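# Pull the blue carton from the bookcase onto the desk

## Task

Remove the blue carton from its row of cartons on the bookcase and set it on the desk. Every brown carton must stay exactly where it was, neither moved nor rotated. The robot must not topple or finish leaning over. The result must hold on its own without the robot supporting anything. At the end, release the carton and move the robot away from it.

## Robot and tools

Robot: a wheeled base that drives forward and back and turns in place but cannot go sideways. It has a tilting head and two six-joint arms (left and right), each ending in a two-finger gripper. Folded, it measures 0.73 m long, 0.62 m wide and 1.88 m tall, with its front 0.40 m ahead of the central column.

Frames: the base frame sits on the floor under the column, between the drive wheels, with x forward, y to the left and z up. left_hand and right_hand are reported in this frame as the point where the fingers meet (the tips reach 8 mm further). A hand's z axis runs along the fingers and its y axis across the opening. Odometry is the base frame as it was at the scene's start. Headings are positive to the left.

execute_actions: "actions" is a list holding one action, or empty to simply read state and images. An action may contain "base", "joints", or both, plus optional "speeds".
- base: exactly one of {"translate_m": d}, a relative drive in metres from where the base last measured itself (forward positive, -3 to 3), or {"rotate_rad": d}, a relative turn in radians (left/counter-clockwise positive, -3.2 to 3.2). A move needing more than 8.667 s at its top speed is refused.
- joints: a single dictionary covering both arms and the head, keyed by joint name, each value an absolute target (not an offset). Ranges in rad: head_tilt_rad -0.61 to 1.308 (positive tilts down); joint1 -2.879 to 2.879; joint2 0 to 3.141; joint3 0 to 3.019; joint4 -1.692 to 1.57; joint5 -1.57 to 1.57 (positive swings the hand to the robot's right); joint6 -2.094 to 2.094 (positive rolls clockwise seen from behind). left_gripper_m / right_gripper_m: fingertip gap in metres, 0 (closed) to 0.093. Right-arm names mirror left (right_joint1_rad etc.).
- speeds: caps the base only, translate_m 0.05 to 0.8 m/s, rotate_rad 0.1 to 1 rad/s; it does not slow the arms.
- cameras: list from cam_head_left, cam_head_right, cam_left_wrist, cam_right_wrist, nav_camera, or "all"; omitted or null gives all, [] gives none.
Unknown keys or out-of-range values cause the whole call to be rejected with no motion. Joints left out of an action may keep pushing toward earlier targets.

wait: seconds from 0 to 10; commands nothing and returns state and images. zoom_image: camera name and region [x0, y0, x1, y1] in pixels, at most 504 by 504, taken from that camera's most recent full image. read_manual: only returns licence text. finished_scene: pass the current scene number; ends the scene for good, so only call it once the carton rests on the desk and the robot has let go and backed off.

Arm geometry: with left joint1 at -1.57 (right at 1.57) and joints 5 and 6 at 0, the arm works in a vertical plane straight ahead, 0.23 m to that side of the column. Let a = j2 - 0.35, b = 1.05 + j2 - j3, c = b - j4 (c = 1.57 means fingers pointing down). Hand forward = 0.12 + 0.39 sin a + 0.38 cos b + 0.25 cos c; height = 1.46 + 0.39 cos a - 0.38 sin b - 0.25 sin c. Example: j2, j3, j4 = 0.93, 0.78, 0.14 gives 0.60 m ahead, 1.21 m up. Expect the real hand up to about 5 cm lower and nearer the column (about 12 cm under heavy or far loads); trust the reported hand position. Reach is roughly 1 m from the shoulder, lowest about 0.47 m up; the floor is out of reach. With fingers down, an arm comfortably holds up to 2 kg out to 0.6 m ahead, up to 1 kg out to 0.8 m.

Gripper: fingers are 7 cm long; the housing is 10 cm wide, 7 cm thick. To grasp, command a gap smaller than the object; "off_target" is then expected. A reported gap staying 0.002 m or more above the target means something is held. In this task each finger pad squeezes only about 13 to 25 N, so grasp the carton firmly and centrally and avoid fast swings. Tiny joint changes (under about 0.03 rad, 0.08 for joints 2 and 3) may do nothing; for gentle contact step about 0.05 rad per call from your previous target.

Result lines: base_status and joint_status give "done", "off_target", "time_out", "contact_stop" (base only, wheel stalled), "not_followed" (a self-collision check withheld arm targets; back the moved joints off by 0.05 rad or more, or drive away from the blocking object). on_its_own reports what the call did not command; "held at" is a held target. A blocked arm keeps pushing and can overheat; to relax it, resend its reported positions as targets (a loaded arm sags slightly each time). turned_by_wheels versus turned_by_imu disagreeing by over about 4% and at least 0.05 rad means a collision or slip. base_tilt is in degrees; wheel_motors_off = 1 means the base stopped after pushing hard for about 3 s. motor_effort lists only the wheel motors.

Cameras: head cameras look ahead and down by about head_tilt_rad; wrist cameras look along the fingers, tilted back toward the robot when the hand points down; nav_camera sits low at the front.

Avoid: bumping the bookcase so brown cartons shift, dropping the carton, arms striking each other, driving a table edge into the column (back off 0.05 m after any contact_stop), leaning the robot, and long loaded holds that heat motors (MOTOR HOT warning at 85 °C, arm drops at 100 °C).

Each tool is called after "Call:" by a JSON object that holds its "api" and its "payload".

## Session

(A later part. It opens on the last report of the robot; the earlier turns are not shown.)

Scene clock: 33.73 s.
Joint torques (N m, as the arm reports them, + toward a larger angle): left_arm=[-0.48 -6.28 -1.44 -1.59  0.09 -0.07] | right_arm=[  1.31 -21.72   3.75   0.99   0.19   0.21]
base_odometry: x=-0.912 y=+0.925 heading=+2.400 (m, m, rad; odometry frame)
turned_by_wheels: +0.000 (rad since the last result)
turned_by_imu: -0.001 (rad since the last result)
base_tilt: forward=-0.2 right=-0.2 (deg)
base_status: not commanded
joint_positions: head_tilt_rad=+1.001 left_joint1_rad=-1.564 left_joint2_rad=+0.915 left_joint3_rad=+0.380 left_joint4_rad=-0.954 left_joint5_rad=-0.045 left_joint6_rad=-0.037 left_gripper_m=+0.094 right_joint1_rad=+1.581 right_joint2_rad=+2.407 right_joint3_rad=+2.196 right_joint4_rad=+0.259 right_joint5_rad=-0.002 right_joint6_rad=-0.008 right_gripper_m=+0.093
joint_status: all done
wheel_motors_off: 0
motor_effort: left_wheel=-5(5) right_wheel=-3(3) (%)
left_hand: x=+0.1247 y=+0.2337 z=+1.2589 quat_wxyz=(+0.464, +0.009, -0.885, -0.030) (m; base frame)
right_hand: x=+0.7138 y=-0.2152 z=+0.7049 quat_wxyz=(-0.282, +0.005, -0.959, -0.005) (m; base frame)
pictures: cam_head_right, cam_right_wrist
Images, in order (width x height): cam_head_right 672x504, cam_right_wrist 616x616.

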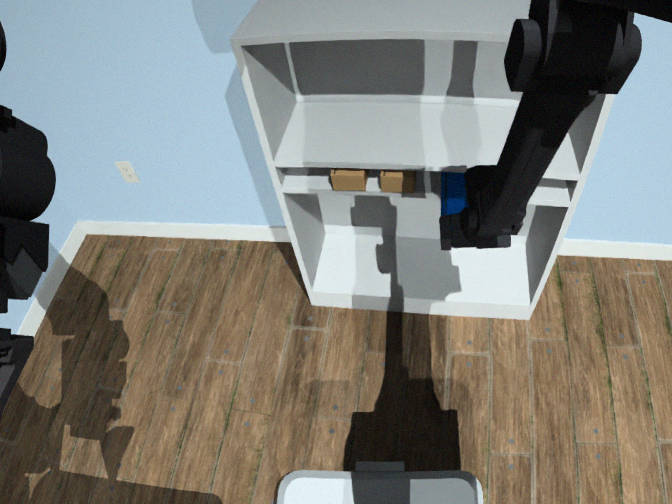

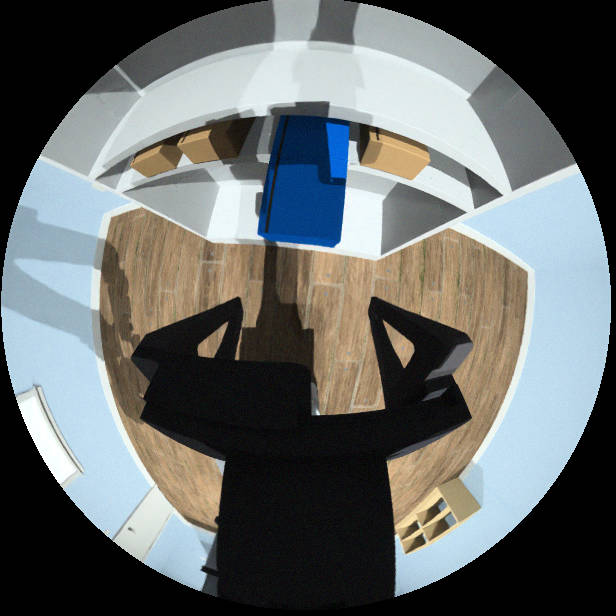

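Call:
{"api": "execute_actions", "payload": {"actions": [{"base":{"translate_m":0.14},"speeds":{"translate_m":0.1},"joints":{"right_joint5_rad":-0.04}}], "cameras": ["cam_right_wrist","cam_head_right"]}}

Scene clock: 36.17 s.
Joint torques (N m, as the arm reports them, + toward a larger angle): left_arm=[-0.47 -6.43 -1.47 -1.6   0.1  -0.07] | right_arm=[  1.47 -21.85   3.73   1.18   0.02   0.21]
base_odometry: x=-1.016 y=+1.019 heading=+2.402 (m, m, rad; odometry frame)
turned_by_wheels: +0.001 (rad since the last result)
turned_by_imu: +0.001 (rad since the last result)
base_tilt: forward=-0.2 right=-0.2 (deg)
base_status: done
joint_positions: head_tilt_rad=+1.001 left_joint1_rad=-1.564 left_joint2_rad=+0.915 left_joint3_rad=+0.381 left_joint4_rad=-0.954 left_joint5_rad=-0.045 left_joint6_rad=-0.037 left_gripper_m=+0.094 right_joint1_rad=+1.581 right_joint2_rad=+2.404 right_joint3_rad=+2.195 right_joint4_rad=+0.259 right_joint5_rad=-0.038 right_joint6_rad=-0.008 right_gripper_m=+0.093
joint_status: all done
wheel_motors_off: 0
motor_effort: left_wheel=+0(52) right_wheel=-2(45) (%)
left_hand: x=+0.1253 y=+0.2337 z=+1.2587 quat_wxyz=(+0.463, +0.009, -0.886, -0.030) (m; base frame)
right_hand: x=+0.7150 y=-0.2089 z=+0.7062 quat_wxyz=(-0.283, +0.011, -0.959, -0.022) (m; base frame)
pictures: cam_head_right, cam_right_wrist
Images, in order (width x height): cam_head_right 672x504, cam_right_wrist 616x616.

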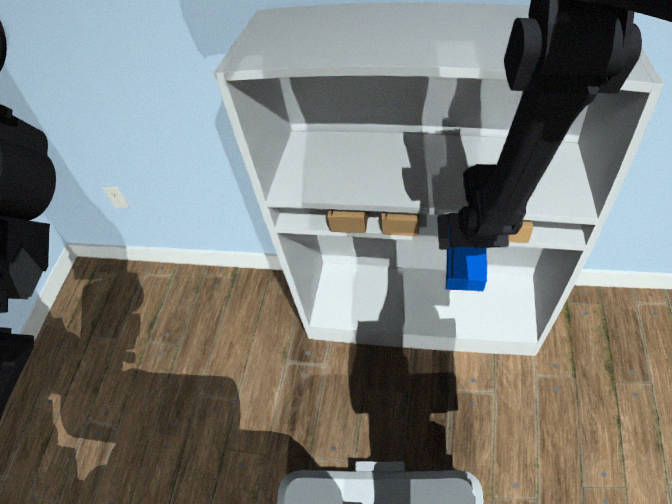

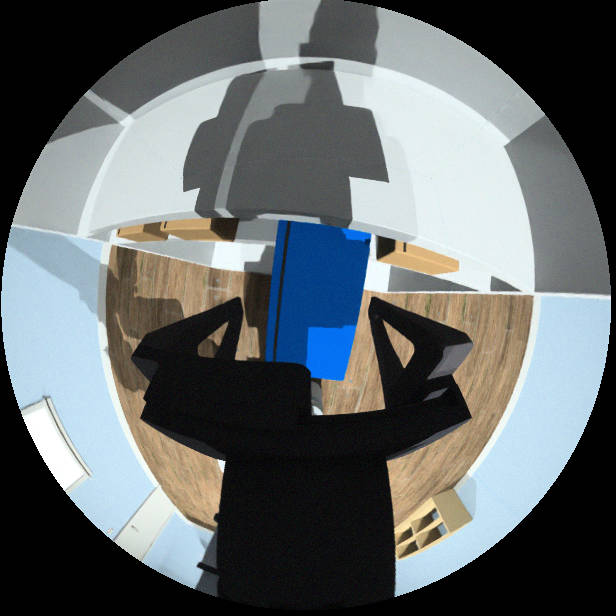

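Call:
{"api": "execute_actions", "payload": {"actions": [{"joints":{"right_joint2_rad":2.52,"right_joint3_rad":2.32,"right_joint5_rad":-0.01}}], "cameras": ["cam_right_wrist","cam_head_right"]}}

Scene clock: 37.37 s.
Joint torques (N m, as the arm reports them, + toward a larger angle): left_arm=[-0.43 -6.36 -1.52 -1.57  0.09 -0.07] | right_arm=[  1.55 -19.63   4.39   1.19   0.19   0.21]
base_odometry: x=-1.016 y=+1.019 heading=+2.402 (m, m, rad; odometry frame)
turned_by_wheels: +0.000 (rad since the last result)
turned_by_imu: +0.000 (rad since the last result)
base_tilt: forward=-0.2 right=+0.0 (deg)
base_status: not commanded
joint_positions: head_tilt_rad=+1.001 left_joint1_rad=-1.564 left_joint2_rad=+0.915 left_joint3_rad=+0.381 left_joint4_rad=-0.954 left_joint5_rad=-0.045 left_joint6_rad=-0.037 left_gripper_m=+0.094 right_joint1_rad=+1.581 right_joint2_rad=+2.519 right_joint3_rad=+2.306 right_joint4_rad=+0.259 right_joint5_rad=-0.012 right_joint6_rad=-0.008 right_gripper_m=+0.093
joint_status: all done
wheel_motors_off: 0
motor_effort: left_wheel=+3(3) right_wheel=-2(2) (%)
left_hand: x=+0.1253 y=+0.2337 z=+1.2587 quat_wxyz=(+0.463, +0.009, -0.886, -0.030) (m; base frame)
right_hand: x=+0.6903 y=-0.2132 z=+0.6676 quat_wxyz=(-0.281, +0.007, -0.960, -0.010) (m; base frame)
pictures: cam_head_right, cam_right_wrist
Images, in order (width x height): cam_head_right 672x504, cam_right_wrist 616x616.

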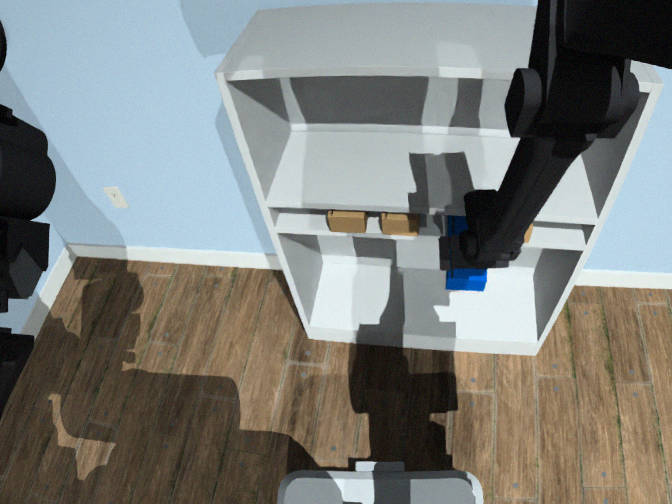

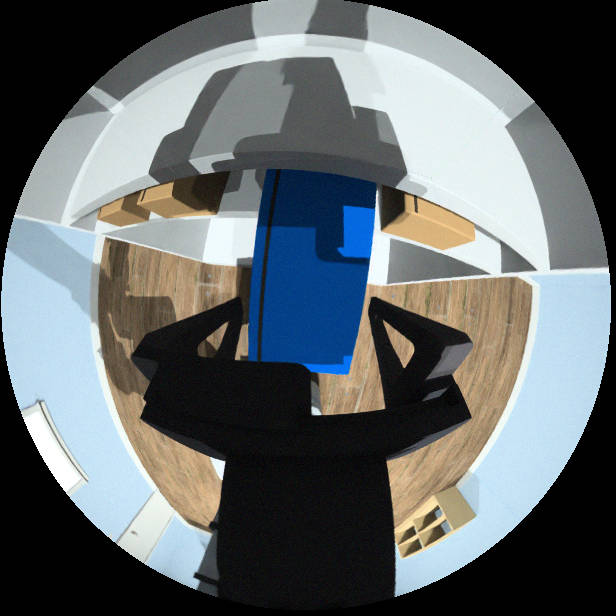

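Call:
{"api": "execute_actions", "payload": {"actions": [{"base":{"translate_m":0.05},"speeds":{"translate_m":0.1},"joints":{"right_joint2_rad":2.65,"right_joint3_rad":2.45}}], "cameras": ["cam_right_wrist","cam_head_right"]}}

Scene clock: 38.77 s.
Joint torques (N m, as the arm reports them, + toward a larger angle): left_arm=[-0.5  -6.56 -1.57 -1.59  0.09 -0.07] | right_arm=[  1.89 -19.16   4.5    1.15   0.17   0.21]
base_odometry: x=-1.053 y=+1.053 heading=+2.403 (m, m, rad; odometry frame)
turned_by_wheels: +0.001 (rad since the last result)
turned_by_imu: +0.001 (rad since the last result)
base_tilt: forward=-0.2 right=-0.2 (deg)
base_status: done
joint_positions: head_tilt_rad=+1.001 left_joint1_rad=-1.564 left_joint2_rad=+0.915 left_joint3_rad=+0.381 left_joint4_rad=-0.954 left_joint5_rad=-0.045 left_joint6_rad=-0.037 left_gripper_m=+0.094 right_joint1_rad=+1.581 right_joint2_rad=+2.648 right_joint3_rad=+2.434 right_joint4_rad=+0.259 right_joint5_rad=-0.011 right_joint6_rad=-0.008 right_gripper_m=+0.093
joint_status: all done
wheel_motors_off: 0
motor_effort: left_wheel=+2(48) right_wheel=-1(36) (%)
left_hand: x=+0.1253 y=+0.2337 z=+1.2587 quat_wxyz=(+0.463, +0.009, -0.886, -0.030) (m; base frame)
right_hand: x=+0.6592 y=-0.2131 z=+0.6284 quat_wxyz=(-0.281, +0.007, -0.960, -0.009) (m; base frame)
pictures: cam_head_right, cam_right_wrist
Images, in order (width x height): cam_head_right 672x504, cam_right_wrist 616x616.

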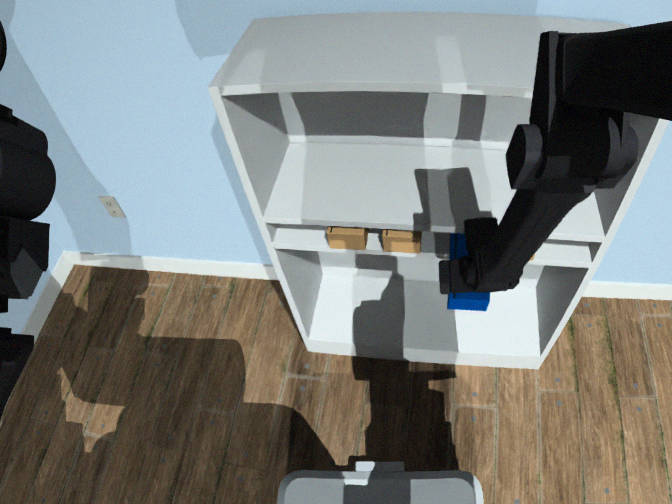

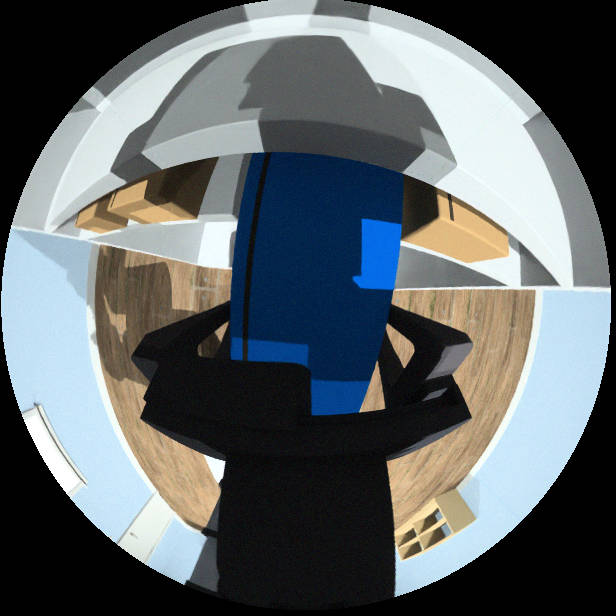

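Call:
{"api": "execute_actions", "payload": {"actions": [{"base":{"translate_m":0.05},"speeds":{"translate_m":0.05}}], "cameras": ["cam_right_wrist"]}}

Scene clock: 40.67 s.
Joint torques (N m, as the arm reports them, + toward a larger angle): left_arm=[-0.47 -6.33 -1.48 -1.63  0.09 -0.07] | right_arm=[  1.45 -19.22   4.53   1.28   0.17   0.21]
base_odometry: x=-1.090 y=+1.087 heading=+2.404 (m, m, rad; odometry frame)
turned_by_wheels: +0.001 (rad since the last result)
turned_by_imu: +0.001 (rad since the last result)
base_tilt: forward=-0.2 right=-0.2 (deg)
base_status: done
joint_positions: head_tilt_rad=+1.001 left_joint1_rad=-1.564 left_joint2_rad=+0.915 left_joint3_rad=+0.381 left_joint4_rad=-0.954 left_joint5_rad=-0.045 left_joint6_rad=-0.037 left_gripper_m=+0.094 right_joint1_rad=+1.581 right_joint2_rad=+2.648 right_joint3_rad=+2.435 right_joint4_rad=+0.259 right_joint5_rad=-0.011 right_joint6_rad=-0.008 right_gripper_m=+0.093
joint_status: not commanded
wheel_motors_off: 0
motor_effort: left_wheel=+1(44) right_wheel=-1(35) (%)
left_hand: x=+0.1253 y=+0.2337 z=+1.2587 quat_wxyz=(+0.463, +0.009, -0.886, -0.030) (m; base frame)
right_hand: x=+0.6593 y=-0.2131 z=+0.6284 quat_wxyz=(-0.281, +0.007, -0.960, -0.009) (m; base frame)
pictures: cam_right_wrist
Images, in order (width x height): cam_right_wrist 616x616.

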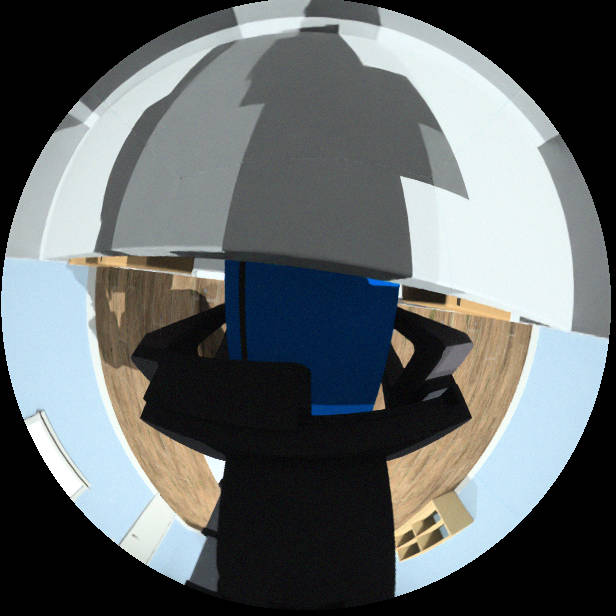

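Near the edge. Grip and pull.

Call:
{"api": "execute_actions", "payload": {"actions": [{"joints":{"right_gripper_m":0.05}}], "cameras": []}}

Call:
{"api": "execute_actions", "payload": {"actions": [{"base":{"translate_m":-0.12},"speeds":{"translate_m":0.05}}], "cameras": ["cam_right_wrist","cam_head_right"]}}

Scene clock: 41.33 s.
Joint torques (N m, as the arm reports them, + toward a larger angle): left_arm=[-0.46 -6.39 -1.56 -1.57  0.09 -0.07] | right_arm=[  1.36 -18.91   4.48   1.16   0.15   0.21]
base_odometry: x=-1.090 y=+1.087 heading=+2.404 (m, m, rad; odometry frame)
turned_by_wheels: +0.000 (rad since the last result)
turned_by_imu: +0.000 (rad since the last result)
base_tilt: forward=-0.1 right=+0.0 (deg)
base_status: not commanded
joint_positions: head_tilt_rad=+1.001 left_joint1_rad=-1.564 left_joint2_rad=+0.915 left_joint3_rad=+0.381 left_joint4_rad=-0.954 left_joint5_rad=-0.045 left_joint6_rad=-0.037 left_gripper_m=+0.094 right_joint1_rad=+1.581 right_joint2_rad=+2.648 right_joint3_rad=+2.435 right_joint4_rad=+0.259 right_joint5_rad=-0.011 right_joint6_rad=-0.008 right_gripper_m=+0.087
joint_status: right_gripper_m off_target (ended at +0.087, target +0.050)
wheel_motors_off: 0
motor_effort: left_wheel=+2(0) right_wheel=-1(1) (%)
left_hand: x=+0.1253 y=+0.2337 z=+1.2587 quat_wxyz=(+0.463, +0.009, -0.886, -0.030) (m; base frame)
right_hand: x=+0.6593 y=-0.2132 z=+0.6284 quat_wxyz=(-0.281, +0.007, -0.960, -0.009) (m; base frame)
pictures: none
No camera images: the call's "cameras" was empty. Leave "cameras" out to get every camera's image.

Scene clock: 44.50 s.
Joint torques (N m, as the arm reports them, + toward a larger angle): left_arm=[-0.5  -6.46 -1.41 -1.63  0.09 -0.07] | right_arm=[  1.55 -18.61   4.32   1.17   0.15   0.21]
base_odometry: x=-1.001 y=+1.006 heading=+2.402 (m, m, rad; odometry frame)
turned_by_wheels: -0.002 (rad since the last result)
turned_by_imu: -0.003 (rad since the last result)
base_tilt: forward=-0.1 right=-0.1 (deg)
base_status: done
joint_positions: head_tilt_rad=+1.001 left_joint1_rad=-1.564 left_joint2_rad=+0.915 left_joint3_rad=+0.380 left_joint4_rad=-0.954 left_joint5_rad=-0.045 left_joint6_rad=-0.037 left_gripper_m=+0.094 right_joint1_rad=+1.581 right_joint2_rad=+2.650 right_joint3_rad=+2.436 right_joint4_rad=+0.259 right_joint5_rad=-0.011 right_joint6_rad=-0.008 right_gripper_m=+0.087
joint_status: not commanded
wheel_motors_off: 0
motor_effort: left_wheel=-2(39) right_wheel=+1(42) (%)
left_hand: x=+0.1247 y=+0.2337 z=+1.2589 quat_wxyz=(+0.464, +0.009, -0.885, -0.030) (m; base frame)
right_hand: x=+0.6582 y=-0.2132 z=+0.6276 quat_wxyz=(-0.280, +0.007, -0.960, -0.009) (m; base frame)
pictures: cam_head_right, cam_right_wrist
Images, in order (width x height): cam_head_right 672x504, cam_right_wrist 616x616.

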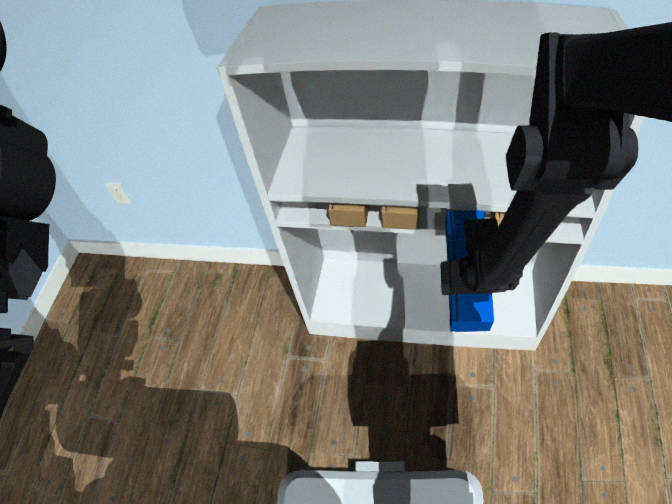

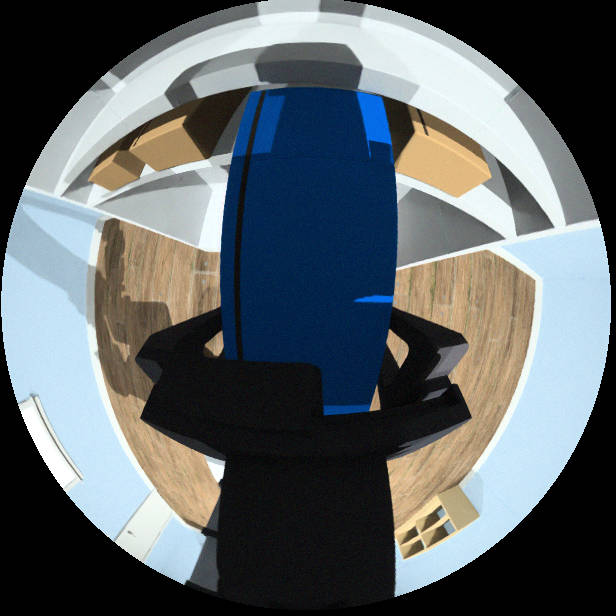

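Call:
{"api": "execute_actions", "payload": {"actions": [{"base":{"translate_m":-0.1},"speeds":{"translate_m":0.05}}], "cameras": ["cam_right_wrist","cam_head_right"]}}

Scene clock: 47.53 s.
Joint torques (N m, as the arm reports them, + toward a larger angle): left_arm=[-0.44 -6.19 -1.45 -1.59  0.1  -0.06] | right_arm=[  1.22 -19.38   4.43   1.07   0.15   0.2 ]
base_odometry: x=-0.927 y=+0.939 heading=+2.402 (m, m, rad; odometry frame)
turned_by_wheels: +0.000 (rad since the last result)
turned_by_imu: -0.001 (rad since the last result)
base_tilt: forward=-0.1 right=+0.0 (deg)
base_status: done
joint_positions: head_tilt_rad=+1.001 left_joint1_rad=-1.564 left_joint2_rad=+0.915 left_joint3_rad=+0.380 left_joint4_rad=-0.954 left_joint5_rad=-0.045 left_joint6_rad=-0.037 left_gripper_m=+0.094 right_joint1_rad=+1.581 right_joint2_rad=+2.651 right_joint3_rad=+2.436 right_joint4_rad=+0.259 right_joint5_rad=-0.011 right_joint6_rad=-0.008 right_gripper_m=+0.087
joint_status: not commanded
wheel_motors_off: 0
motor_effort: left_wheel=-2(49) right_wheel=-1(25) (%)
left_hand: x=+0.1247 y=+0.2337 z=+1.2589 quat_wxyz=(+0.464, +0.009, -0.885, -0.030) (m; base frame)
right_hand: x=+0.6574 y=-0.2132 z=+0.6271 quat_wxyz=(-0.280, +0.007, -0.960, -0.009) (m; base frame)
pictures: cam_head_right, cam_right_wrist
Images, in order (width x height): cam_head_right 672x504, cam_right_wrist 616x616.

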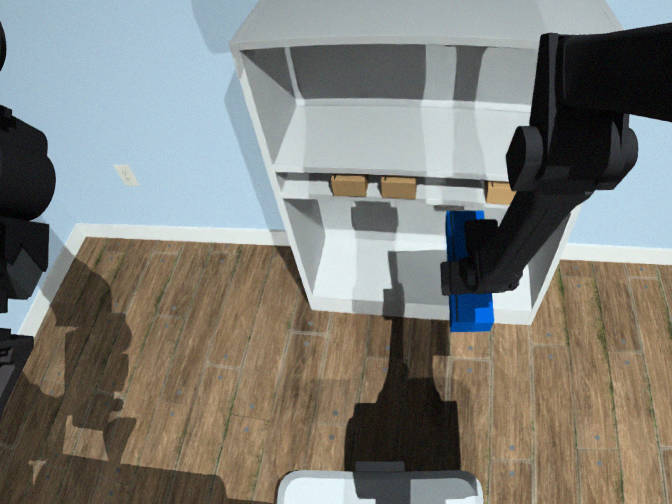

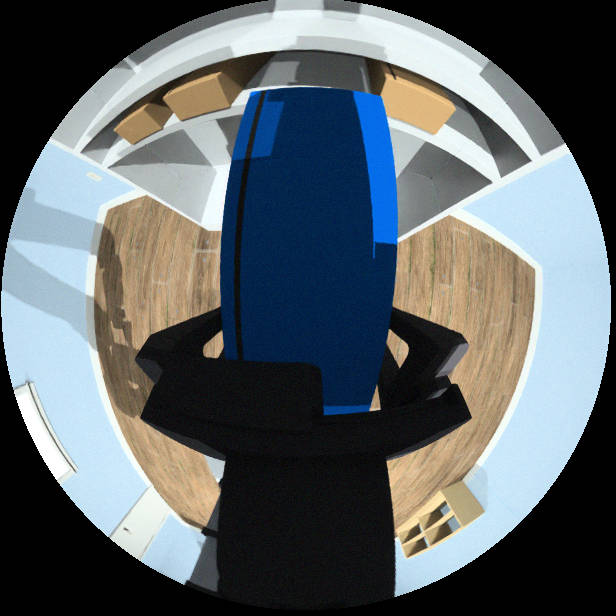

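Call:
{"api": "execute_actions", "payload": {"actions": [{"base":{"translate_m":-0.5},"speeds":{"translate_m":0.25}}], "cameras": []}}

Call:
{"api": "execute_actions", "payload": {"actions": [{"base":{"rotate_rad":-3.0},"speeds":{"rotate_rad":0.5},"joints":{"right_joint2_rad":2.0,"right_joint3_rad":2.0,"right_joint4_rad":0.05,"head_tilt_rad":0.6}}], "cameras": ["cam_head_left","cam_head_right","nav_camera"]}}

Scene clock: 50.63 s.
Joint torques (N m, as the arm reports them, + toward a larger angle): left_arm=[-0.47 -6.31 -1.43 -1.56  0.1  -0.07] | right_arm=[  1.48 -19.1    4.58   1.09   0.15   0.21]
base_odometry: x=-0.557 y=+0.602 heading=+2.403 (m, m, rad; odometry frame)
turned_by_wheels: +0.001 (rad since the last result)
turned_by_imu: -0.001 (rad since the last result)
base_tilt: forward=-0.1 right=+0.1 (deg)
base_status: done
joint_positions: head_tilt_rad=+1.001 left_joint1_rad=-1.564 left_joint2_rad=+0.915 left_joint3_rad=+0.378 left_joint4_rad=-0.954 left_joint5_rad=-0.045 left_joint6_rad=-0.037 left_gripper_m=+0.094 right_joint1_rad=+1.581 right_joint2_rad=+2.652 right_joint3_rad=+2.436 right_joint4_rad=+0.259 right_joint5_rad=-0.011 right_joint6_rad=-0.008 right_gripper_m=+0.087
joint_status: not commanded
wheel_motors_off: 0
motor_effort: left_wheel=+1(69) right_wheel=-1(45) (%)
left_hand: x=+0.1241 y=+0.2337 z=+1.2591 quat_wxyz=(+0.464, +0.009, -0.885, -0.030) (m; base frame)
right_hand: x=+0.6571 y=-0.2132 z=+0.6269 quat_wxyz=(-0.280, +0.007, -0.960, -0.009) (m; base frame)
pictures: none
No camera images: the call's "cameras" was empty. Leave "cameras" out to get every camera's image.

Scene clock: 57.47 s.
Joint torques (N m, as the arm reports them, + toward a larger angle): left_arm=[-0.51 -6.4  -1.39 -1.59  0.1  -0.07] | right_arm=[  1.36 -25.76   5.11   1.56   0.12   0.21]
base_odometry: x=-0.557 y=+0.602 heading=-0.596 (m, m, rad; odometry frame)
turned_by_wheels: -2.999 (rad since the last result)
turned_by_imu: -3.040 (rad since the last result)
base_tilt: forward=-0.1 right=-0.2 (deg)
base_status: done
joint_positions: head_tilt_rad=+0.617 left_joint1_rad=-1.564 left_joint2_rad=+0.915 left_joint3_rad=+0.378 left_joint4_rad=-0.954 left_joint5_rad=-0.045 left_joint6_rad=-0.037 left_gripper_m=+0.094 right_joint1_rad=+1.570 right_joint2_rad=+2.007 right_joint3_rad=+1.996 right_joint4_rad=+0.050 right_joint5_rad=-0.010 right_joint6_rad=-0.008 right_gripper_m=+0.087
joint_status: all done
wheel_motors_off: 0
motor_effort: left_wheel=+3(60) right_wheel=-2(34) (%)
left_hand: x=+0.1241 y=+0.2337 z=+1.2591 quat_wxyz=(+0.464, +0.009, -0.885, -0.030) (m; base frame)
right_hand: x=+0.8252 y=-0.2240 z=+0.8804 quat_wxyz=(-0.277, +0.005, -0.961, -0.004) (m; base frame)
pictures: cam_head_left, cam_head_right, nav_camera
Images, in order (width x height): cam_head_left 672x504, cam_head_right 672x504, nav_camera 672x504.

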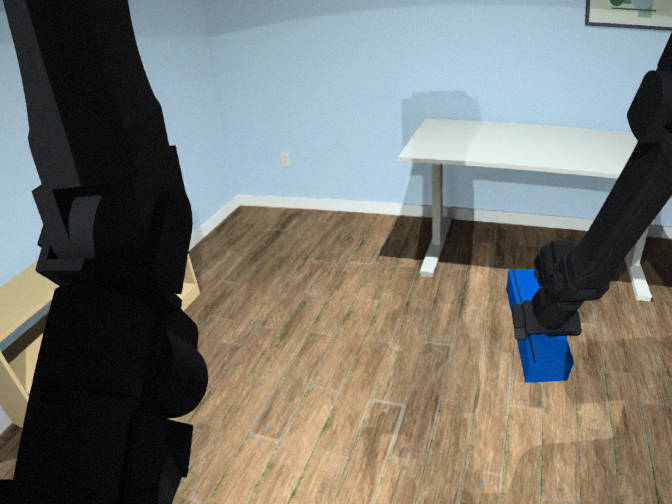

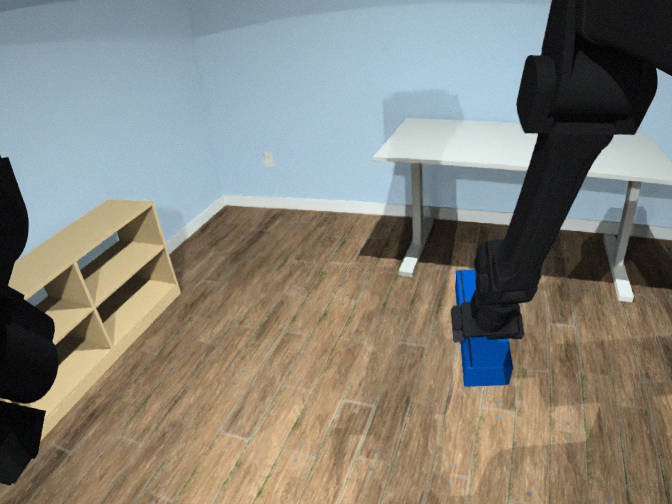

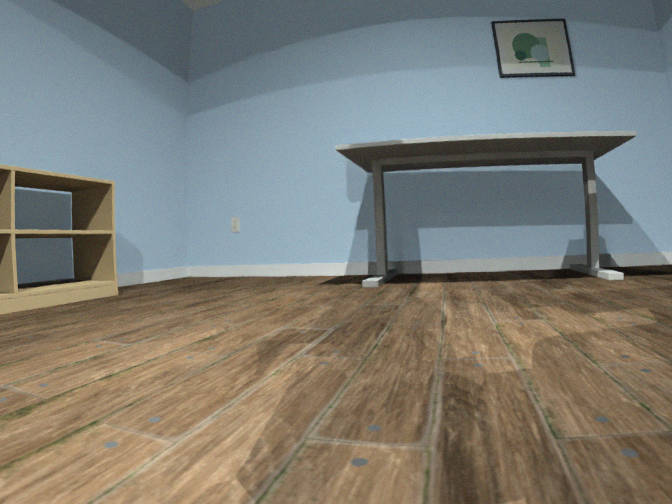

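Call:
{"api": "execute_actions", "payload": {"actions": [{"base":{"rotate_rad":-0.2},"speeds":{"rotate_rad":0.4},"joints":{"right_joint2_rad":1.88,"right_joint3_rad":1.88}}], "cameras": []}}

Call:
{"api": "execute_actions", "payload": {"actions": [{"base":{"translate_m":1.4},"speeds":{"translate_m":0.4}}], "cameras": ["cam_head_right","nav_camera","cam_right_wrist"]}}

Scene clock: 58.90 s.
Joint torques (N m, as the arm reports them, + toward a larger angle): left_arm=[-0.5  -6.32 -1.39 -1.6   0.09 -0.07] | right_arm=[  1.68 -25.48   4.87   1.71   0.13   0.21]
base_odometry: x=-0.557 y=+0.602 heading=-0.796 (m, m, rad; odometry frame)
turned_by_wheels: -0.199 (rad since the last result)
turned_by_imu: -0.203 (rad since the last result)
base_tilt: forward=-0.1 right=-0.1 (deg)
base_status: done
joint_positions: head_tilt_rad=+0.617 left_joint1_rad=-1.564 left_joint2_rad=+0.915 left_joint3_rad=+0.378 left_joint4_rad=-0.954 left_joint5_rad=-0.045 left_joint6_rad=-0.037 left_gripper_m=+0.094 right_joint1_rad=+1.572 right_joint2_rad=+1.887 right_joint3_rad=+1.876 right_joint4_rad=+0.050 right_joint5_rad=-0.010 right_joint6_rad=-0.008 right_gripper_m=+0.087
joint_status: all done
wheel_motors_off: 0
motor_effort: left_wheel=+1(28) right_wheel=-2(22) (%)
left_hand: x=+0.1241 y=+0.2337 z=+1.2591 quat_wxyz=(+0.464, +0.009, -0.885, -0.030) (m; base frame)
right_hand: x=+0.8272 y=-0.2227 z=+0.9270 quat_wxyz=(-0.278, +0.006, -0.961, -0.004) (m; base frame)
pictures: none
No camera images: the call's "cameras" was empty. Leave "cameras" out to get every camera's image.

Scene clock: 63.77 s.
Joint torques (N m, as the arm reports them, + toward a larger angle): left_arm=[-0.53 -6.4  -1.59 -1.62  0.09 -0.07] | right_arm=[  1.76 -25.52   5.12   1.53   0.12   0.21]
base_odometry: x=+0.422 y=-0.399 heading=-0.797 (m, m, rad; odometry frame)
turned_by_wheels: -0.001 (rad since the last result)
turned_by_imu: -0.001 (rad since the last result)
base_tilt: forward=-0.3 right=-0.2 (deg)
base_status: done
joint_positions: head_tilt_rad=+0.617 left_joint1_rad=-1.564 left_joint2_rad=+0.915 left_joint3_rad=+0.382 left_joint4_rad=-0.954 left_joint5_rad=-0.045 left_joint6_rad=-0.037 left_gripper_m=+0.094 right_joint1_rad=+1.573 right_joint2_rad=+1.887 right_joint3_rad=+1.875 right_joint4_rad=+0.050 right_joint5_rad=-0.010 right_joint6_rad=-0.008 right_gripper_m=+0.087
joint_status: not commanded
wheel_motors_off: 0
motor_effort: left_wheel=-2(65) right_wheel=+1(49) (%)
left_hand: x=+0.1259 y=+0.2337 z=+1.2584 quat_wxyz=(+0.463, +0.009, -0.886, -0.030) (m; base frame)
right_hand: x=+0.8262 y=-0.2221 z=+0.9264 quat_wxyz=(-0.277, +0.006, -0.961, -0.005) (m; base frame)
pictures: cam_head_right, cam_right_wrist, nav_camera
Images, in order (width x height): cam_head_right 672x504, cam_right_wrist 616x616, nav_camera 672x504.

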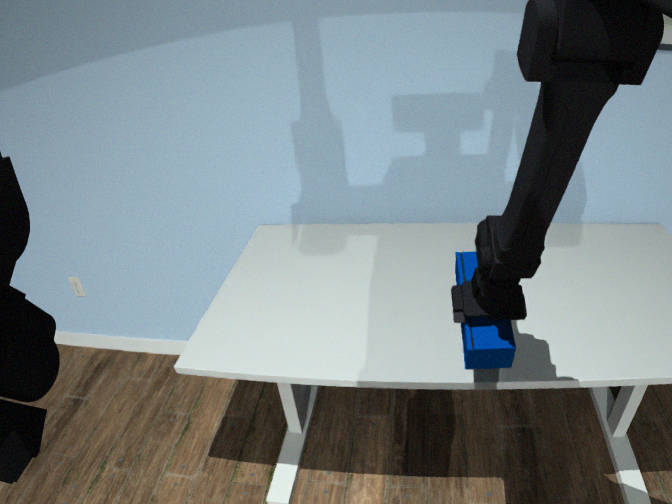

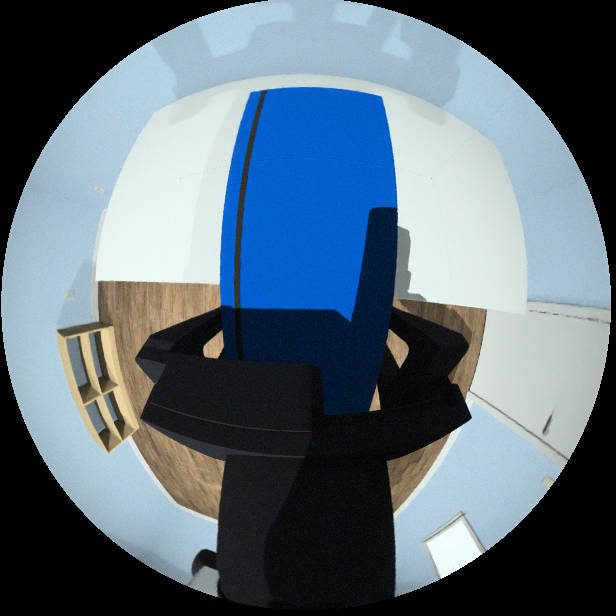

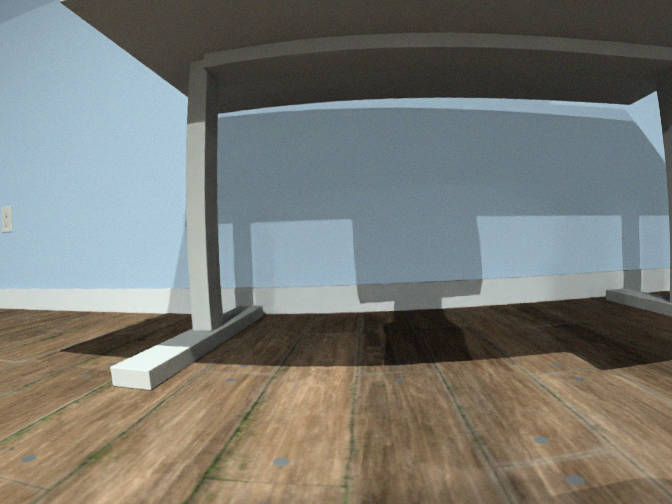

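Call:
{"api": "execute_actions", "payload": {"actions": [{"base":{"translate_m":0.25},"speeds":{"translate_m":0.15},"joints":{"head_tilt_rad":0.85}}], "cameras": []}}

Call:
{"api": "execute_actions", "payload": {"actions": [{"joints":{"right_joint2_rad":2.1,"right_joint3_rad":2.1}}], "cameras": ["cam_head_right","nav_camera"]}}

Scene clock: 66.40 s.
Joint torques (N m, as the arm reports them, + toward a larger angle): left_arm=[-0.51 -6.38 -1.56 -1.59  0.1  -0.07] | right_arm=[  1.87 -25.2    5.07   1.55   0.13   0.21]
base_odometry: x=+0.597 y=-0.578 heading=-0.797 (m, m, rad; odometry frame)
turned_by_wheels: -0.001 (rad since the last result)
turned_by_imu: -0.001 (rad since the last result)
base_tilt: forward=-0.1 right=-0.1 (deg)
base_status: done
joint_positions: head_tilt_rad=+0.851 left_joint1_rad=-1.564 left_joint2_rad=+0.915 left_joint3_rad=+0.382 left_joint4_rad=-0.954 left_joint5_rad=-0.045 left_joint6_rad=-0.037 left_gripper_m=+0.094 right_joint1_rad=+1.573 right_joint2_rad=+1.887 right_joint3_rad=+1.874 right_joint4_rad=+0.050 right_joint5_rad=-0.010 right_joint6_rad=-0.008 right_gripper_m=+0.087
joint_status: all done
wheel_motors_off: 0
motor_effort: left_wheel=-1(41) right_wheel=+1(31) (%)
left_hand: x=+0.1257 y=+0.2337 z=+1.2585 quat_wxyz=(+0.463, +0.009, -0.886, -0.030) (m; base frame)
right_hand: x=+0.8260 y=-0.2221 z=+0.9263 quat_wxyz=(-0.277, +0.006, -0.961, -0.005) (m; base frame)
pictures: none
No camera images: the call's "cameras" was empty. Leave "cameras" out to get every camera's image.

Scene clock: 67.50 s.
Joint torques (N m, as the arm reports them, + toward a larger angle): left_arm=[-0.49 -6.39 -1.57 -1.58  0.1  -0.07] | right_arm=[  1.78 -26.2    6.44   1.64   0.12   0.21]
base_odometry: x=+0.597 y=-0.578 heading=-0.797 (m, m, rad; odometry frame)
turned_by_wheels: +0.000 (rad since the last result)
turned_by_imu: +0.000 (rad since the last result)
base_tilt: forward=-0.2 right=-0.1 (deg)
base_status: not commanded
joint_positions: head_tilt_rad=+0.851 left_joint1_rad=-1.564 left_joint2_rad=+0.915 left_joint3_rad=+0.382 left_joint4_rad=-0.954 left_joint5_rad=-0.045 left_joint6_rad=-0.037 left_gripper_m=+0.094 right_joint1_rad=+1.573 right_joint2_rad=+2.118 right_joint3_rad=+2.073 right_joint4_rad=+0.050 right_joint5_rad=-0.010 right_joint6_rad=-0.008 right_gripper_m=+0.087
joint_status: all done
wheel_motors_off: 0
motor_effort: left_wheel=-3(3) right_wheel=+1(2) (%)
left_hand: x=+0.1257 y=+0.2337 z=+1.2585 quat_wxyz=(+0.463, +0.009, -0.886, -0.030) (m; base frame)
right_hand: x=+0.8006 y=-0.2220 z=+0.8278 quat_wxyz=(-0.261, +0.006, -0.965, -0.005) (m; base frame)
pictures: cam_head_right, nav_camera
Images, in order (width x height): cam_head_right 672x504, nav_camera 672x504.

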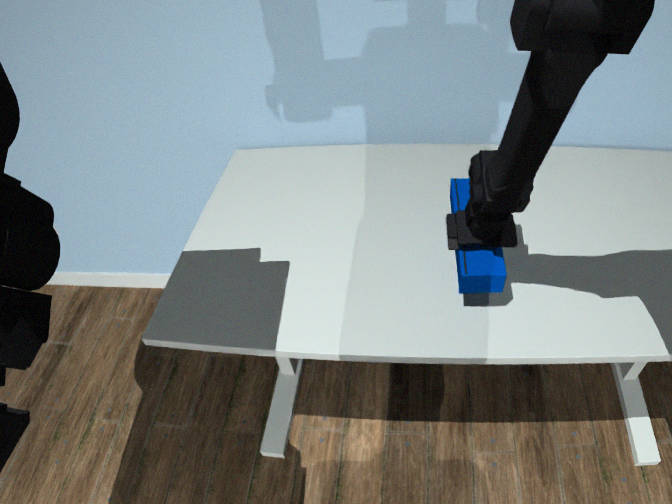

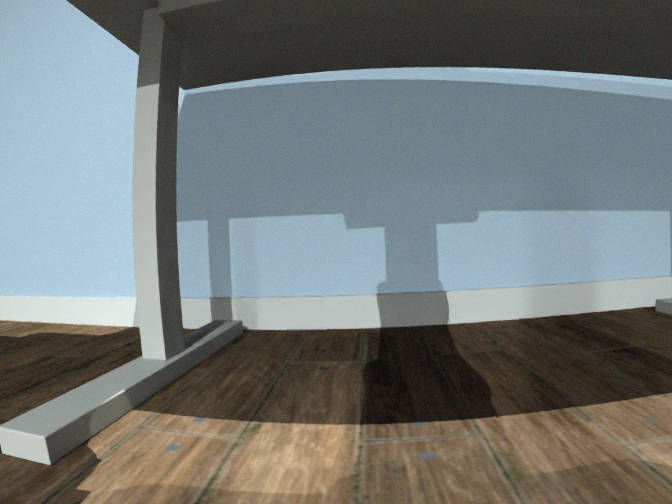

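Call:
{"api": "execute_actions", "payload": {"actions": [{"joints":{"right_joint2_rad":2.22,"right_joint3_rad":2.22}}], "cameras": ["cam_head_right"]}}

Scene clock: 68.53 s.
Joint torques (N m, as the arm reports them, + toward a larger angle): left_arm=[-0.46 -6.36 -1.56 -1.6   0.09 -0.07] | right_arm=[  1.78 -23.89   6.48   1.54   0.13   0.21]
base_odometry: x=+0.597 y=-0.578 heading=-0.797 (m, m, rad; odometry frame)
turned_by_wheels: +0.000 (rad since the last result)
turned_by_imu: +0.000 (rad since the last result)
base_tilt: forward=+0.0 right=-0.2 (deg)
base_status: not commanded
joint_positions: head_tilt_rad=+0.851 left_joint1_rad=-1.564 left_joint2_rad=+0.915 left_joint3_rad=+0.382 left_joint4_rad=-0.954 left_joint5_rad=-0.045 left_joint6_rad=-0.037 left_gripper_m=+0.094 right_joint1_rad=+1.573 right_joint2_rad=+2.214 right_joint3_rad=+2.197 right_joint4_rad=+0.050 right_joint5_rad=-0.010 right_joint6_rad=-0.008 right_gripper_m=+0.087
joint_status: all done
wheel_motors_off: 0
motor_effort: left_wheel=-1(2) right_wheel=+1(2) (%)
left_hand: x=+0.1257 y=+0.2337 z=+1.2585 quat_wxyz=(+0.463, +0.009, -0.886, -0.030) (m; base frame)
right_hand: x=+0.8072 y=-0.2219 z=+0.8009 quat_wxyz=(-0.275, +0.006, -0.961, -0.005) (m; base frame)
pictures: cam_head_right
Images, in order (width x height): cam_head_right 672x504.

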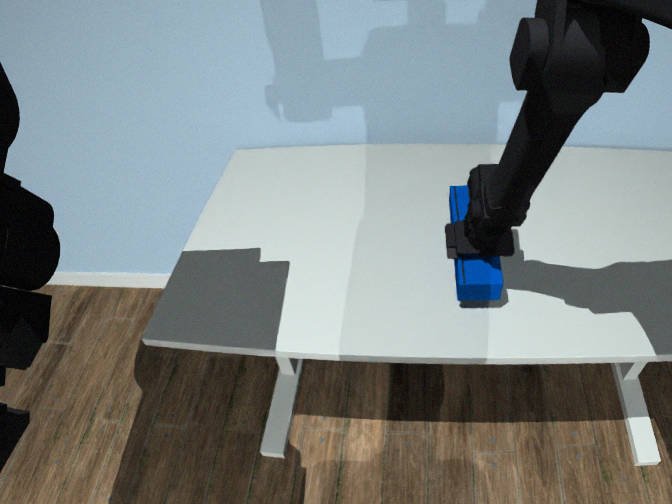

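Still a small shadow gap.

Call:
{"api": "execute_actions", "payload": {"actions": [{"joints":{"right_joint2_rad":2.3,"right_joint3_rad":2.3}}], "cameras": ["cam_head_right"]}}

Scene clock: 69.47 s.
Joint torques (N m, as the arm reports them, + toward a larger angle): left_arm=[-0.46 -6.47 -1.61 -1.58  0.09 -0.07] | right_arm=[  1.7  -23.13   6.79   1.51   0.12   0.22]
base_odometry: x=+0.597 y=-0.578 heading=-0.797 (m, m, rad; odometry frame)
turned_by_wheels: +0.000 (rad since the last result)
turned_by_imu: +0.000 (rad since the last result)
base_tilt: forward=-0.3 right=-0.1 (deg)
base_status: not commanded
joint_positions: head_tilt_rad=+0.851 left_joint1_rad=-1.564 left_joint2_rad=+0.915 left_joint3_rad=+0.382 left_joint4_rad=-0.954 left_joint5_rad=-0.045 left_joint6_rad=-0.037 left_gripper_m=+0.094 right_joint1_rad=+1.573 right_joint2_rad=+2.295 right_joint3_rad=+2.275 right_joint4_rad=+0.050 right_joint5_rad=-0.010 right_joint6_rad=-0.008 right_gripper_m=+0.087
joint_status: all done
wheel_motors_off: 0
motor_effort: left_wheel=-1(3) right_wheel=+1(1) (%)
left_hand: x=+0.1257 y=+0.2337 z=+1.2585 quat_wxyz=(+0.463, +0.009, -0.886, -0.030) (m; base frame)
right_hand: x=+0.7947 y=-0.2219 z=+0.7701 quat_wxyz=(-0.273, +0.006, -0.962, -0.005) (m; base frame)
pictures: cam_head_right
Images, in order (width x height): cam_head_right 672x504.

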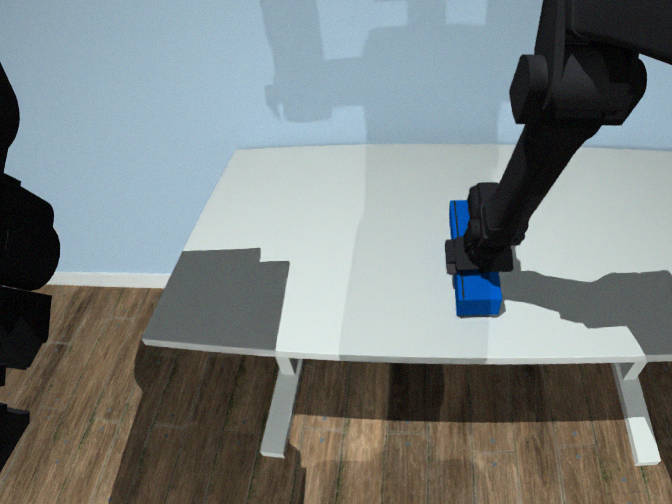

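Call:
{"api": "execute_actions", "payload": {"actions": [{"joints":{"right_joint2_rad":2.35,"right_joint3_rad":2.35}}], "cameras": ["cam_head_right"]}}

Call:
{"api": "execute_actions", "payload": {"actions": [{"joints":{"right_gripper_m":0.093}}], "cameras": []}}

Call:
{"api": "execute_actions", "payload": {"actions": [{"joints":{"right_joint2_rad":2.0,"right_joint3_rad":2.0}}], "cameras": []}}

Call:
{"api": "execute_actions", "payload": {"actions": [{"base":{"translate_m":-0.5}}], "cameras": ["cam_head_right"]}}

Scene clock: 70.37 s.
Joint torques (N m, as the arm reports them, + toward a larger angle): left_arm=[-0.47 -6.33 -1.61 -1.6   0.1  -0.07] | right_arm=[  1.75 -22.35   6.81   1.56   0.13   0.21]
base_odometry: x=+0.597 y=-0.578 heading=-0.797 (m, m, rad; odometry frame)
turned_by_wheels: +0.000 (rad since the last result)
turned_by_imu: +0.000 (rad since the last result)
base_tilt: forward=-0.2 right=-0.2 (deg)
base_status: not commanded
joint_positions: head_tilt_rad=+0.851 left_joint1_rad=-1.564 left_joint2_rad=+0.915 left_joint3_rad=+0.382 left_joint4_rad=-0.954 left_joint5_rad=-0.045 left_joint6_rad=-0.037 left_gripper_m=+0.094 right_joint1_rad=+1.573 right_joint2_rad=+2.337 right_joint3_rad=+2.322 right_joint4_rad=+0.050 right_joint5_rad=-0.010 right_joint6_rad=-0.008 right_gripper_m=+0.087
joint_status: all done
wheel_motors_off: 0
motor_effort: left_wheel=-1(1) right_wheel=+1(1) (%)
left_hand: x=+0.1257 y=+0.2337 z=+1.2585 quat_wxyz=(+0.463, +0.009, -0.886, -0.030) (m; base frame)
right_hand: x=+0.7912 y=-0.2218 z=+0.7569 quat_wxyz=(-0.275, +0.006, -0.961, -0.005) (m; base frame)
pictures: cam_head_right
Images, in order (width x height): cam_head_right 672x504.

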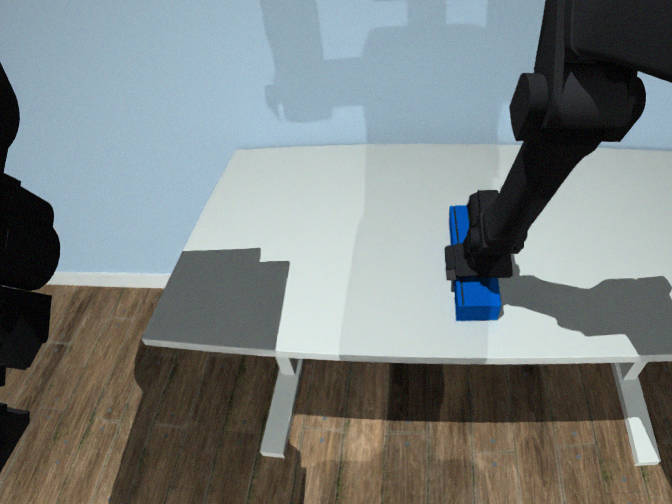

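Scene clock: 70.93 s.
Joint torques (N m, as the arm reports them, + toward a larger angle): left_arm=[-0.48 -6.25 -1.58 -1.58  0.09 -0.07] | right_arm=[  1.76 -22.79   6.82   1.58   0.12   0.22]
base_odometry: x=+0.597 y=-0.578 heading=-0.797 (m, m, rad; odometry frame)
turned_by_wheels: +0.000 (rad since the last result)
turned_by_imu: +0.000 (rad since the last result)
base_tilt: forward=-0.2 right=-0.1 (deg)
base_status: not commanded
joint_positions: head_tilt_rad=+0.851 left_joint1_rad=-1.564 left_joint2_rad=+0.915 left_joint3_rad=+0.382 left_joint4_rad=-0.954 left_joint5_rad=-0.045 left_joint6_rad=-0.037 left_gripper_m=+0.094 right_joint1_rad=+1.573 right_joint2_rad=+2.337 right_joint3_rad=+2.322 right_joint4_rad=+0.050 right_joint5_rad=-0.010 right_joint6_rad=-0.008 right_gripper_m=+0.093
joint_status: all done
wheel_motors_off: 0
motor_effort: left_wheel=-3(4) right_wheel=+1(1) (%)
left_hand: x=+0.1257 y=+0.2337 z=+1.2585 quat_wxyz=(+0.463, +0.009, -0.886, -0.030) (m; base frame)
right_hand: x=+0.7912 y=-0.2218 z=+0.7569 quat_wxyz=(-0.275, +0.006, -0.961, -0.005) (m; base frame)
pictures: none
No camera images: the call's "cameras" was empty. Leave "cameras" out to get every camera's image.

Scene clock: 72.40 s.
Joint torques (N m, as the arm reports them, + toward a larger angle): left_arm=[-0.48 -6.37 -1.58 -1.58  0.1  -0.07] | right_arm=[  1.76 -23.49   4.78   1.6    0.12   0.21]
base_odometry: x=+0.597 y=-0.578 heading=-0.797 (m, m, rad; odometry frame)
turned_by_wheels: +0.000 (rad since the last result)
turned_by_imu: +0.000 (rad since the last result)
base_tilt: forward=-0.1 right=-0.1 (deg)
base_status: not commanded
joint_positions: head_tilt_rad=+0.851 left_joint1_rad=-1.564 left_joint2_rad=+0.915 left_joint3_rad=+0.382 left_joint4_rad=-0.954 left_joint5_rad=-0.045 left_joint6_rad=-0.037 left_gripper_m=+0.094 right_joint1_rad=+1.573 right_joint2_rad=+1.984 right_joint3_rad=+2.003 right_joint4_rad=+0.050 right_joint5_rad=-0.010 right_joint6_rad=-0.008 right_gripper_m=+0.093
joint_status: all done
wheel_motors_off: 0
motor_effort: left_wheel=-2(2) right_wheel=+2(1) (%)
left_hand: x=+0.1257 y=+0.2337 z=+1.2585 quat_wxyz=(+0.463, +0.009, -0.886, -0.030) (m; base frame)
right_hand: x=+0.8424 y=-0.2220 z=+0.8994 quat_wxyz=(-0.292, +0.006, -0.956, -0.005) (m; base frame)
pictures: none
No camera images: the call's "cameras" was empty. Leave "cameras" out to get every camera's image.

Scene clock: 74.87 s.
Joint torques (N m, as the arm reports them, + toward a larger angle): left_arm=[-0.43 -6.51 -1.36 -1.58  0.1  -0.07] | right_arm=[  1.6  -23.7    4.85   1.63   0.13   0.21]
base_odometry: x=+0.247 y=-0.220 heading=-0.799 (m, m, rad; odometry frame)
turned_by_wheels: -0.002 (rad since the last result)
turned_by_imu: -0.003 (rad since the last result)
base_tilt: forward=-0.5 right=+0.1 (deg)
base_status: done
joint_positions: head_tilt_rad=+0.852 left_joint1_rad=-1.564 left_joint2_rad=+0.915 left_joint3_rad=+0.378 left_joint4_rad=-0.954 left_joint5_rad=-0.045 left_joint6_rad=-0.037 left_gripper_m=+0.094 right_joint1_rad=+1.573 right_joint2_rad=+1.986 right_joint3_rad=+1.999 right_joint4_rad=+0.050 right_joint5_rad=-0.010 right_joint6_rad=-0.008 right_gripper_m=+0.093
joint_status: not commanded
wheel_motors_off: 0
motor_effort: left_wheel=-3(40) right_wheel=+1(48) (%)
left_hand: x=+0.1239 y=+0.2337 z=+1.2592 quat_wxyz=(+0.464, +0.009, -0.885, -0.030) (m; base frame)
right_hand: x=+0.8394 y=-0.2217 z=+0.8968 quat_wxyz=(-0.289, +0.006, -0.957, -0.005) (m; base frame)
pictures: cam_head_right
Images, in order (width x height): cam_head_right 672x504.

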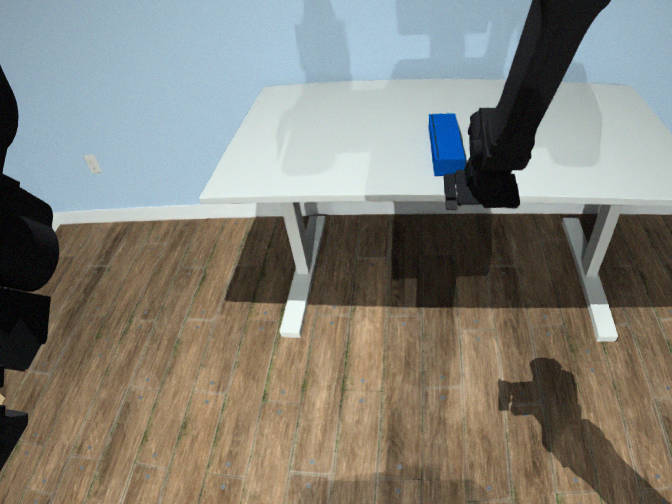

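Call:
{"api": "finished_scene", "payload": {"scene": 1}}

The scene is finished: the task was done.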